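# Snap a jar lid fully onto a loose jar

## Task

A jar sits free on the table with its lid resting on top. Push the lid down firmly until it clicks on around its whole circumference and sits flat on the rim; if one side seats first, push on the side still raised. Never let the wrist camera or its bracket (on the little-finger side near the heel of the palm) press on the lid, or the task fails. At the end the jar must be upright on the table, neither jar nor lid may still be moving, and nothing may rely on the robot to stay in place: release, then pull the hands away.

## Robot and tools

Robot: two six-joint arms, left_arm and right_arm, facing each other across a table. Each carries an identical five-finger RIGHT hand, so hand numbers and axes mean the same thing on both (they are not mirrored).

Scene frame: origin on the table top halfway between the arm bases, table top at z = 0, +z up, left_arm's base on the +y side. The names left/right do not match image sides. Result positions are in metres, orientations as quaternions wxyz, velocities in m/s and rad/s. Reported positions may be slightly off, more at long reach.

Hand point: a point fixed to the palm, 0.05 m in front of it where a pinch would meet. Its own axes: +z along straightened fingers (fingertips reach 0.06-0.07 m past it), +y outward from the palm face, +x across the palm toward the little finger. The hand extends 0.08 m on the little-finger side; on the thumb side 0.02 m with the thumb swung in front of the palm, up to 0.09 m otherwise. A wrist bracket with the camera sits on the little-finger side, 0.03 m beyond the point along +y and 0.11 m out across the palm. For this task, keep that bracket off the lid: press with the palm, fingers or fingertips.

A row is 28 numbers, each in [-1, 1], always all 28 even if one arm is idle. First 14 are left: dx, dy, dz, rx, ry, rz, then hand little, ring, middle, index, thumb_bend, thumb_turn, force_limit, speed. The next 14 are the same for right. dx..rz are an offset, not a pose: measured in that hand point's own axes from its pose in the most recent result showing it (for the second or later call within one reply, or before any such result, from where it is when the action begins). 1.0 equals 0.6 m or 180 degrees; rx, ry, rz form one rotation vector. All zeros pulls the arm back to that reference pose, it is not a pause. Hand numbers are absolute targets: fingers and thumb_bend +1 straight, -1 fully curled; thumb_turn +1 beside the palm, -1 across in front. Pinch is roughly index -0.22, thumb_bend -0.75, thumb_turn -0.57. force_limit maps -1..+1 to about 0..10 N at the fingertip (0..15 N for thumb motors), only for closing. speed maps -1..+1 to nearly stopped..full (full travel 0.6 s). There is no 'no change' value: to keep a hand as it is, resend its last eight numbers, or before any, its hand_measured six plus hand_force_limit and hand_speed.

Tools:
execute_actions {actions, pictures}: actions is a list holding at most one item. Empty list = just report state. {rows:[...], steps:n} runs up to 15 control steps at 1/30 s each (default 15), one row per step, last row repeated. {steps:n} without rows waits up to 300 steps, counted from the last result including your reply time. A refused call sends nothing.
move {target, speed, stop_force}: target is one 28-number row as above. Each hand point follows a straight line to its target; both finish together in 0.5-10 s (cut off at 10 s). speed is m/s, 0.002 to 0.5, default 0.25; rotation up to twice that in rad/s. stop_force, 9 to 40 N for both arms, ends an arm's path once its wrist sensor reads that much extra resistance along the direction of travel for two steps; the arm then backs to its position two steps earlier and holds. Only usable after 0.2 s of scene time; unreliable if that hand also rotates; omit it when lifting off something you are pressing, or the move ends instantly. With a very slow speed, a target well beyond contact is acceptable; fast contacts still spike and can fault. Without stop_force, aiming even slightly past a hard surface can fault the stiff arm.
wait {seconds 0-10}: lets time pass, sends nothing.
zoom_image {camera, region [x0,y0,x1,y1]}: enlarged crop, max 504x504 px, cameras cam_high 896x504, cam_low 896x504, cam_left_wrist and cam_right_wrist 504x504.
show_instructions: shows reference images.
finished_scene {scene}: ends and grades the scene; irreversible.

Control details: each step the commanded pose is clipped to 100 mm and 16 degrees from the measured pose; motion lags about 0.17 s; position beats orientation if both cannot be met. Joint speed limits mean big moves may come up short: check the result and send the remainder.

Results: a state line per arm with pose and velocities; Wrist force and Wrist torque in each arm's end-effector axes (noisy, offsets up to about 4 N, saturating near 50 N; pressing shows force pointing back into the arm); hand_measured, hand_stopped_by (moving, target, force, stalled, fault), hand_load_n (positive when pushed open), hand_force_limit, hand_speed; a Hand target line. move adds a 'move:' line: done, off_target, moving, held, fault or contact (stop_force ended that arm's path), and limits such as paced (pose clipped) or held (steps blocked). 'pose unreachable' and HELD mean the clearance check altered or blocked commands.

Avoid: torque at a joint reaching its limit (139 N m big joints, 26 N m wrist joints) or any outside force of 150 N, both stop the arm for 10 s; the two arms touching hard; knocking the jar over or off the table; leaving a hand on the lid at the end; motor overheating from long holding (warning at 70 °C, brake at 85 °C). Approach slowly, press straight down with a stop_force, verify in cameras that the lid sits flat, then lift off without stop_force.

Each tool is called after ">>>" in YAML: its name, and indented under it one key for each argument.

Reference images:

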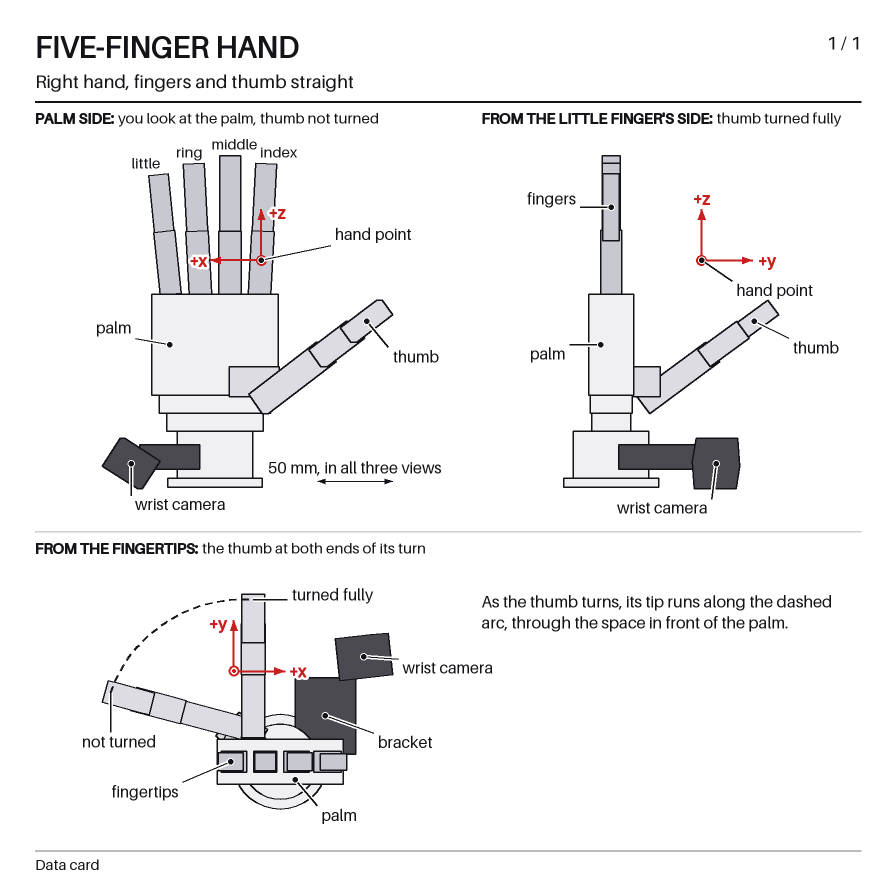

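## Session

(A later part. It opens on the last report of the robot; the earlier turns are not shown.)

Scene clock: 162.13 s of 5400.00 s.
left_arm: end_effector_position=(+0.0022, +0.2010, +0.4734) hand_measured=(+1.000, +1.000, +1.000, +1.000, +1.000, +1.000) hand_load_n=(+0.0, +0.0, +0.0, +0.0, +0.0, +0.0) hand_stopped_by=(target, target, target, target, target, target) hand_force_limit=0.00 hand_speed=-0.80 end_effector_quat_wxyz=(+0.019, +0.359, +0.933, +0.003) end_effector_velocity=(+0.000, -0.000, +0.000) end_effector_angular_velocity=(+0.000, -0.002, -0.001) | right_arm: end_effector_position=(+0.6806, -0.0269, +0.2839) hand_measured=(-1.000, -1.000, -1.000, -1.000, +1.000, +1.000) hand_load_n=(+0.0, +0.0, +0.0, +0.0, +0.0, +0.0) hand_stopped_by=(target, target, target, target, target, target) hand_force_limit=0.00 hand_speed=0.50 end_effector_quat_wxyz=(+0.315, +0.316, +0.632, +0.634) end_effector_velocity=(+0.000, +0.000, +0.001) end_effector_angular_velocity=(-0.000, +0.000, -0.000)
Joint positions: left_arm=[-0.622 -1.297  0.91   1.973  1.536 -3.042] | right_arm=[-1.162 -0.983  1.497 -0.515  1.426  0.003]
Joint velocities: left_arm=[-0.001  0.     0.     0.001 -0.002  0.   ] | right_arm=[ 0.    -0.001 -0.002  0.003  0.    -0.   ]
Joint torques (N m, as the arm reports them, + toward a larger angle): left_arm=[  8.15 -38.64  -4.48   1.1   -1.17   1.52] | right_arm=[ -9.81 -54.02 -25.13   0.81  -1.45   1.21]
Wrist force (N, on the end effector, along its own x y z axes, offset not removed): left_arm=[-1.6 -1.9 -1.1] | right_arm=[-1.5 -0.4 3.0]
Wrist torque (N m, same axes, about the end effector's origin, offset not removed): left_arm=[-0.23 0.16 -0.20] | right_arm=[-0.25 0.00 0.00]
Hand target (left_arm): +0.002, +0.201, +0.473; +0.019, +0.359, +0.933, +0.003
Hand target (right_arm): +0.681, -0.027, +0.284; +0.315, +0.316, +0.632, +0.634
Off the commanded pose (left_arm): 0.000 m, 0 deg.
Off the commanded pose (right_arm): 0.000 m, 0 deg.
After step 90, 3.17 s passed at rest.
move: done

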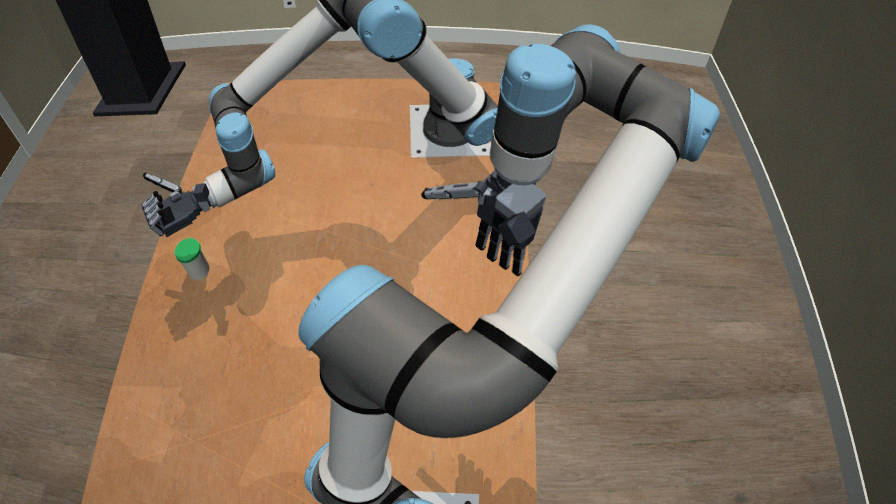

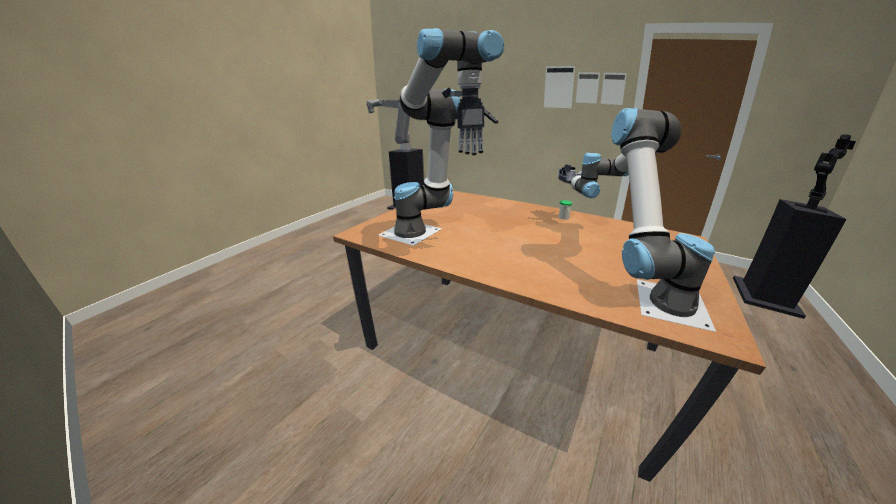

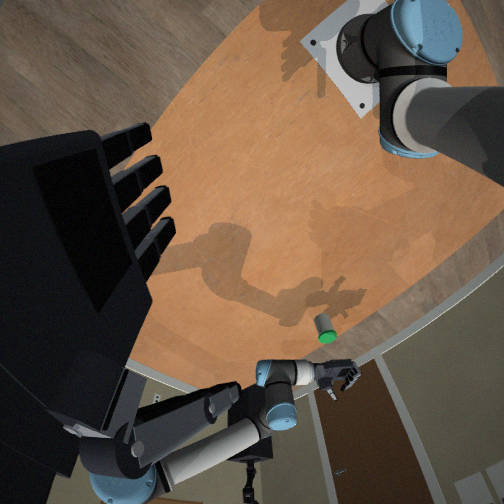

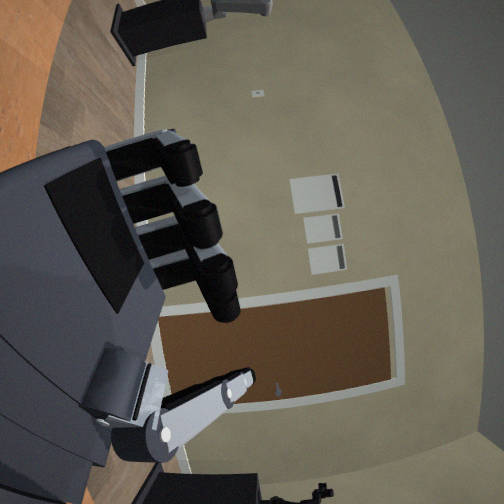

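>>> move:
  target: [0,0,0,0,0,0,1,1,1,1,1,1,0,-0.8,0,-0.185,0,0,0,0,-1,-1,-1,-1,1,1,0,0.5]
  speed: 0.1

>>> move:
  target: [0,0,0,0,0,0,1,1,1,1,1,1,0,-0.8,0,-0.02,0,0,0,0,-1,-1,-1,-1,1,1,0,0.5]
  speed: 0.003
  stop_force: 9

>>> move:
  target: [0,0,0,0,0,0,1,1,1,1,1,1,0,-0.8,0,0.15,0,0,0,0,-1,-1,-1,-1,1,1,0,0.5]
  speed: 0.1

Scene clock: 171.17 s of 5400.00 s.
left_arm: end_effector_position=(+0.0022, +0.2010, +0.4734) hand_measured=(+1.000, +1.000, +1.000, +1.000, +1.000, +1.000) hand_load_n=(+0.0, +0.0, +0.0, +0.0, +0.0, +0.0) hand_stopped_by=(target, target, target, target, target, target) hand_force_limit=0.00 hand_speed=-0.80 end_effector_quat_wxyz=(+0.019, +0.359, +0.933, +0.003) end_effector_velocity=(+0.001, +0.000, +0.000) end_effector_angular_velocity=(-0.000, -0.001, +0.001) | right_arm: end_effector_position=(+0.6804, -0.0268, +0.1729) hand_measured=(-1.000, -1.000, -1.000, -1.000, +1.000, +1.000) hand_load_n=(+0.0, +0.0, +0.0, +0.0, +0.0, +0.0) hand_stopped_by=(target, target, target, target, target, target) hand_force_limit=0.00 hand_speed=0.50 end_effector_quat_wxyz=(+0.315, +0.316, +0.632, +0.634) end_effector_velocity=(+0.000, -0.000, -0.001) end_effector_angular_velocity=(+0.000, -0.000, -0.001)
Joint positions: left_arm=[-0.622 -1.297  0.91   1.973  1.536 -3.042] | right_arm=[-1.161 -0.83   1.568 -0.739  1.426  0.002]
Joint velocities: left_arm=[ 0.001 -0.    -0.     0.    -0.001 -0.   ] | right_arm=[-0.     0.003 -0.    -0.003  0.     0.   ]
Joint torques (N m, as the arm reports them, + toward a larger angle): left_arm=[  7.98 -39.32  -3.74   1.1   -1.22   1.43] | right_arm=[  8.94 -37.73 -10.3   -3.54   1.7    0.76]
Wrist force (N, on the end effector, along its own x y z axes, offset not removed): left_arm=[-1.3 -0.9 -1.2] | right_arm=[-3.2 -0.4 1.3]
Wrist torque (N m, same axes, about the end effector's origin, offset not removed): left_arm=[-0.03 0.18 -0.21] | right_arm=[-0.22 0.38 -0.33]
Hand target (left_arm): +0.002, +0.201, +0.473; +0.019, +0.359, +0.933, +0.003
Hand target (right_arm): +0.680, -0.027, +0.173; +0.315, +0.316, +0.632, +0.634
Off the commanded pose (left_arm): 0.000 m, 0 deg.
Off the commanded pose (right_arm): 0.000 m, 0 deg.
After step 90, 4.53 s passed at rest.
move: done

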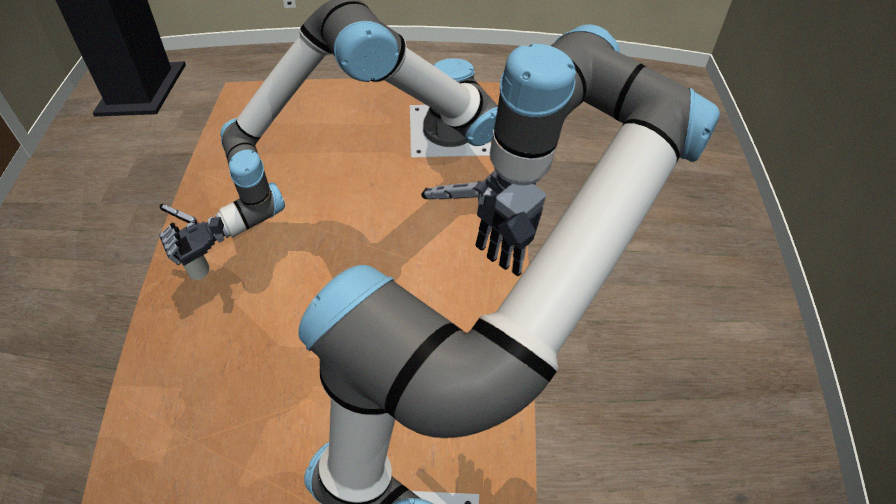

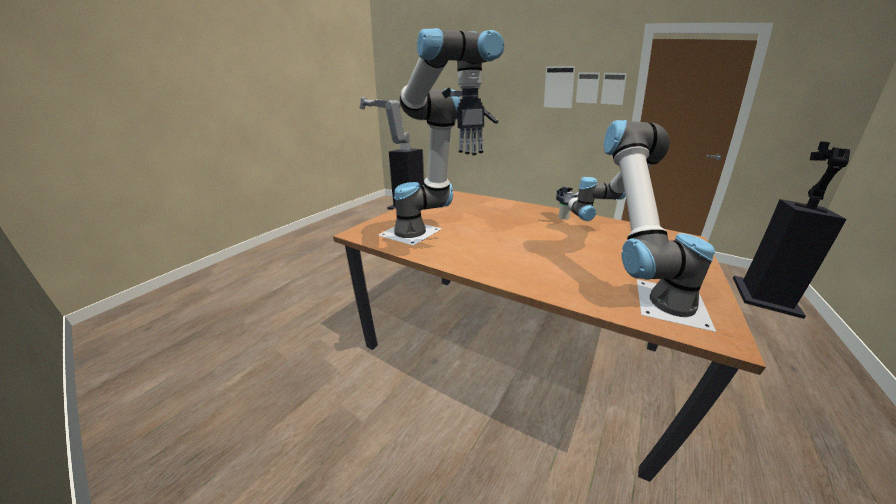

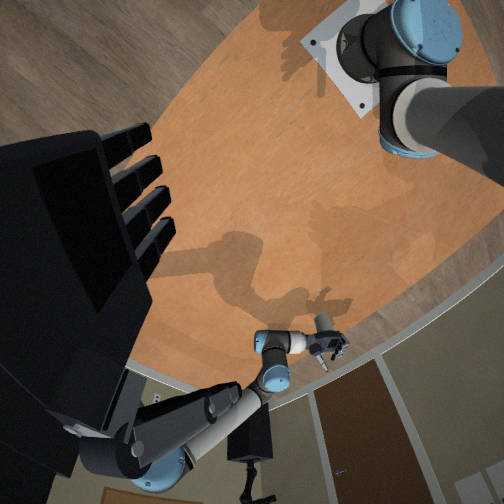

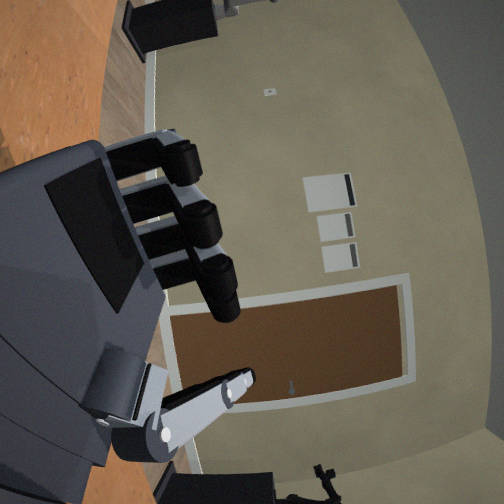

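Scene clock: 174.03 s of 5400.00 s.
left_arm: end_effector_position=(+0.0022, +0.2010, +0.4734) hand_measured=(+1.000, +1.000, +1.000, +1.000, +1.000, +1.000) hand_load_n=(+0.0, +0.0, +0.0, +0.0, +0.0, +0.0) hand_stopped_by=(target, target, target, target, target, target) hand_force_limit=0.00 hand_speed=-0.80 end_effector_quat_wxyz=(+0.019, +0.359, +0.933, +0.003) end_effector_velocity=(+0.000, -0.000, -0.000) end_effector_angular_velocity=(-0.000, -0.002, +0.000) | right_arm: end_effector_position=(+0.6804, -0.0268, +0.1654) hand_measured=(-1.000, -1.000, -1.000, -1.000, +1.000, +1.000) hand_load_n=(+0.0, +0.0, +0.0, +0.0, +0.0, +0.0) hand_stopped_by=(target, target, target, target, target, target) hand_force_limit=0.00 hand_speed=0.50 end_effector_quat_wxyz=(+0.315, +0.316, +0.632, +0.634) end_effector_velocity=(-0.000, +0.000, +0.000) end_effector_angular_velocity=(-0.001, +0.002, +0.000)
Joint positions: left_arm=[-0.622 -1.297  0.91   1.973  1.536 -3.042] | right_arm=[-1.161 -0.818  1.57  -0.753  1.426  0.002]
Joint velocities: left_arm=[ 0.     0.     0.     0.    -0.001  0.   ] | right_arm=[ 0.    -0.001 -0.     0.004  0.     0.   ]
Joint torques (N m, as the arm reports them, + toward a larger angle): left_arm=[  7.24 -39.26  -3.85   1.14  -1.27   1.49] | right_arm=[  8.81 -44.75  -7.77   3.5    1.39   0.86]
Wrist force (N, on the end effector, along its own x y z axes, offset not removed): left_arm=[-1.1 -2.1 -1.4] | right_arm=[-4.4 16.5 -0.8]
Wrist torque (N m, same axes, about the end effector's origin, offset not removed): left_arm=[-0.30 0.15 -0.21] | right_arm=[1.01 0.61 -0.07]
Hand target (left_arm): +0.002, +0.201, +0.473; +0.019, +0.359, +0.933, +0.003
Hand target (right_arm): +0.680, -0.027, +0.166; +0.315, +0.316, +0.632, +0.634
Off the commanded pose (left_arm): 0.000 m, 0 deg.
Off the commanded pose (right_arm): 0.005 m, 0 deg.
move: contact (right_arm)

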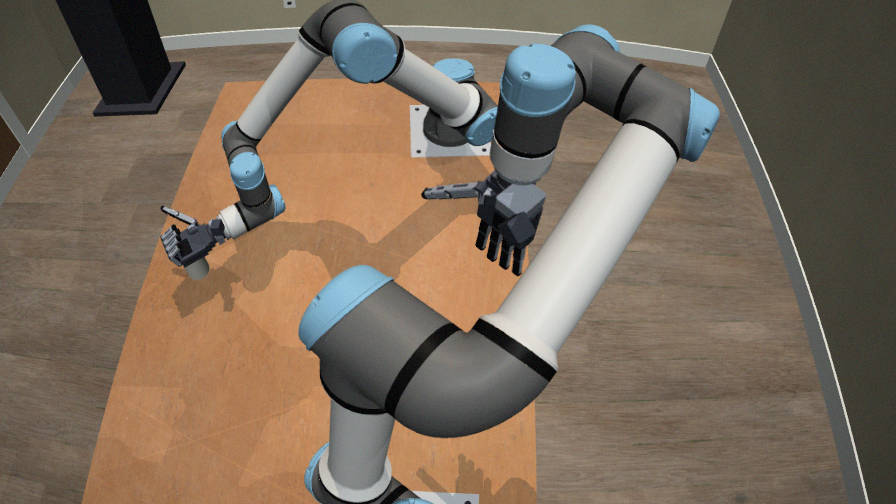

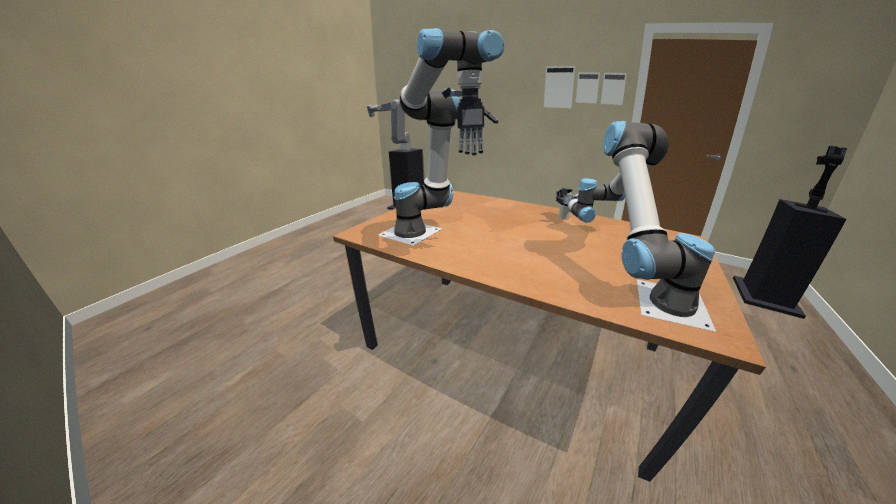

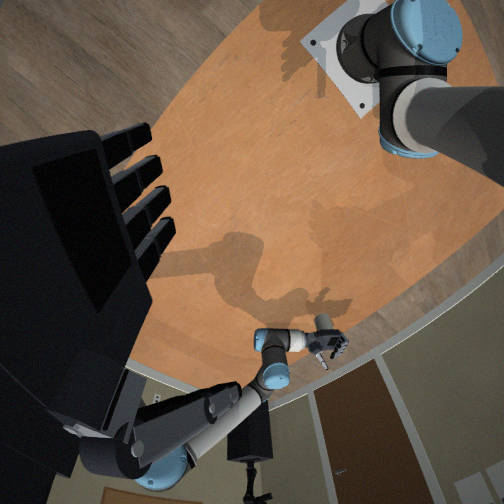

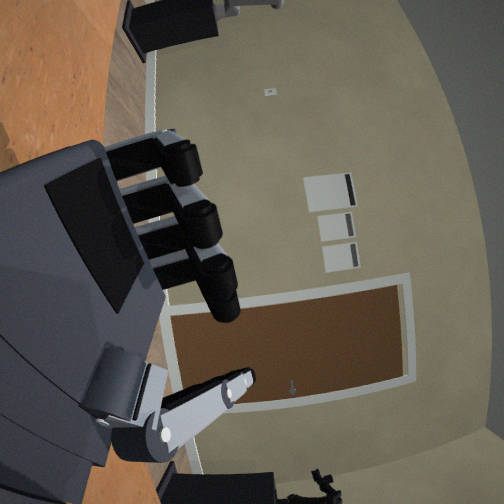

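Scene clock: 175.33 s of 5400.00 s.
left_arm: end_effector_position=(+0.0022, +0.2010, +0.4734) hand_measured=(+1.000, +1.000, +1.000, +1.000, +1.000, +1.000) hand_load_n=(+0.0, +0.0, +0.0, +0.0, +0.0, +0.0) hand_stopped_by=(target, target, target, target, target, target) hand_force_limit=0.00 hand_speed=-0.80 end_effector_quat_wxyz=(+0.019, +0.359, +0.933, +0.003) end_effector_velocity=(+0.000, -0.000, -0.000) end_effector_angular_velocity=(+0.001, -0.001, +0.002) | right_arm: end_effector_position=(+0.6806, -0.0269, +0.2554) hand_measured=(-1.000, -1.000, -1.000, -1.000, +1.000, +1.000) hand_load_n=(+0.0, +0.0, +0.0, +0.0, +0.0, +0.0) hand_stopped_by=(target, target, target, target, target, target) hand_force_limit=0.00 hand_speed=0.50 end_effector_quat_wxyz=(+0.315, +0.316, +0.632, +0.634) end_effector_velocity=(+0.001, -0.001, +0.001) end_effector_angular_velocity=(-0.000, +0.000, -0.001)
Joint positions: left_arm=[-0.622 -1.297  0.91   1.973  1.536 -3.042] | right_arm=[-1.161 -0.948  1.523 -0.575  1.426  0.002]
Joint velocities: left_arm=[ 0.001  0.001 -0.     0.001  0.    -0.001] | right_arm=[-0.001 -0.002 -0.001  0.003  0.001 -0.   ]
Joint torques (N m, as the arm reports them, + toward a larger angle): left_arm=[  7.94 -39.01  -4.23   1.02  -1.24   1.39] | right_arm=[ -9.26 -53.83 -22.11   0.64  -1.65   1.21]
Wrist force (N, on the end effector, along its own x y z axes, offset not removed): left_arm=[-1.3 0.2 -0.8] | right_arm=[-1.2 -0.3 1.4]
Wrist torque (N m, same axes, about the end effector's origin, offset not removed): left_arm=[0.02 0.18 -0.14] | right_arm=[-0.22 0.14 -0.05]
Hand target (left_arm): +0.002, +0.201, +0.473; +0.019, +0.359, +0.933, +0.003
Hand target (right_arm): +0.681, -0.027, +0.256; +0.315, +0.316, +0.632, +0.634
Off the commanded pose (left_arm): 0.000 m, 0 deg.
Off the commanded pose (right_arm): 0.000 m, 0 deg.
move: done

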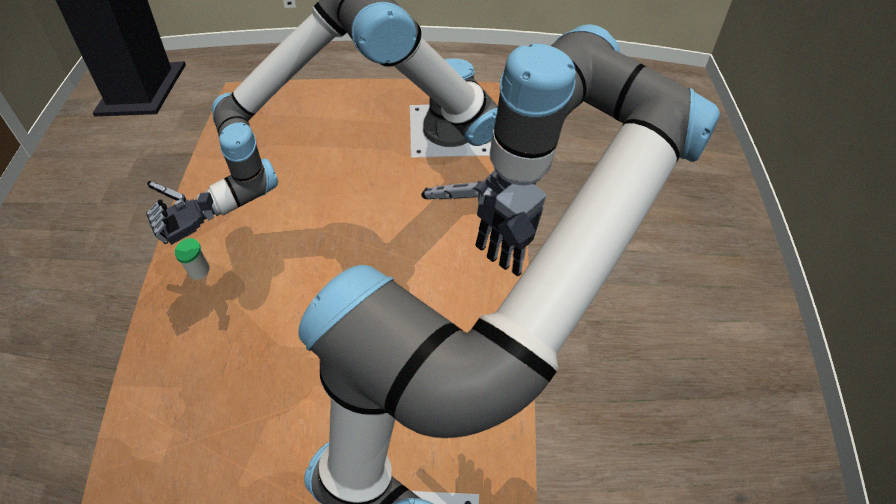

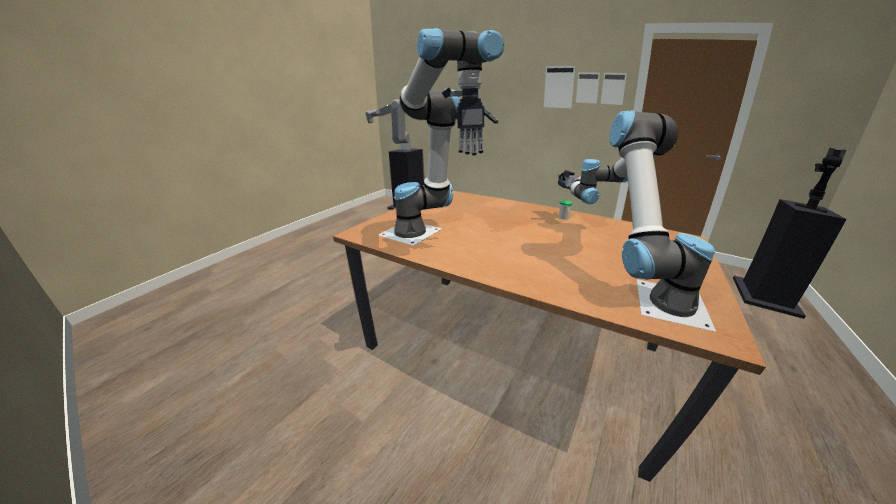

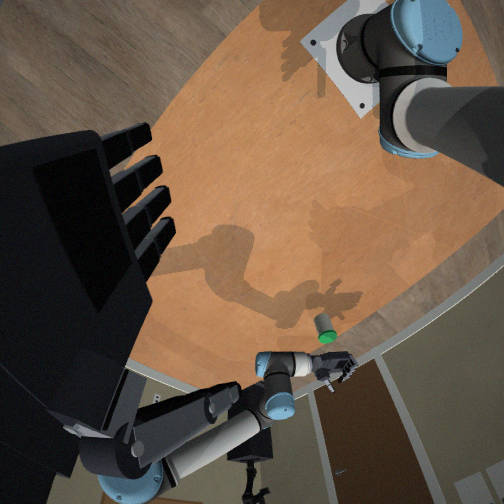

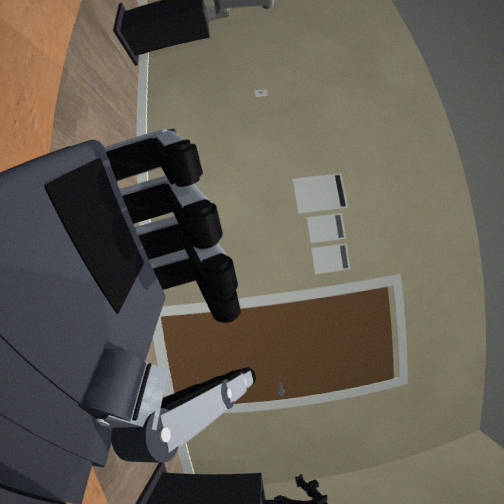

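The lid stayed lower and is stiff, so it has seated.

>>> finished_scene:
  scene: 1

The scene is finished: the task was done.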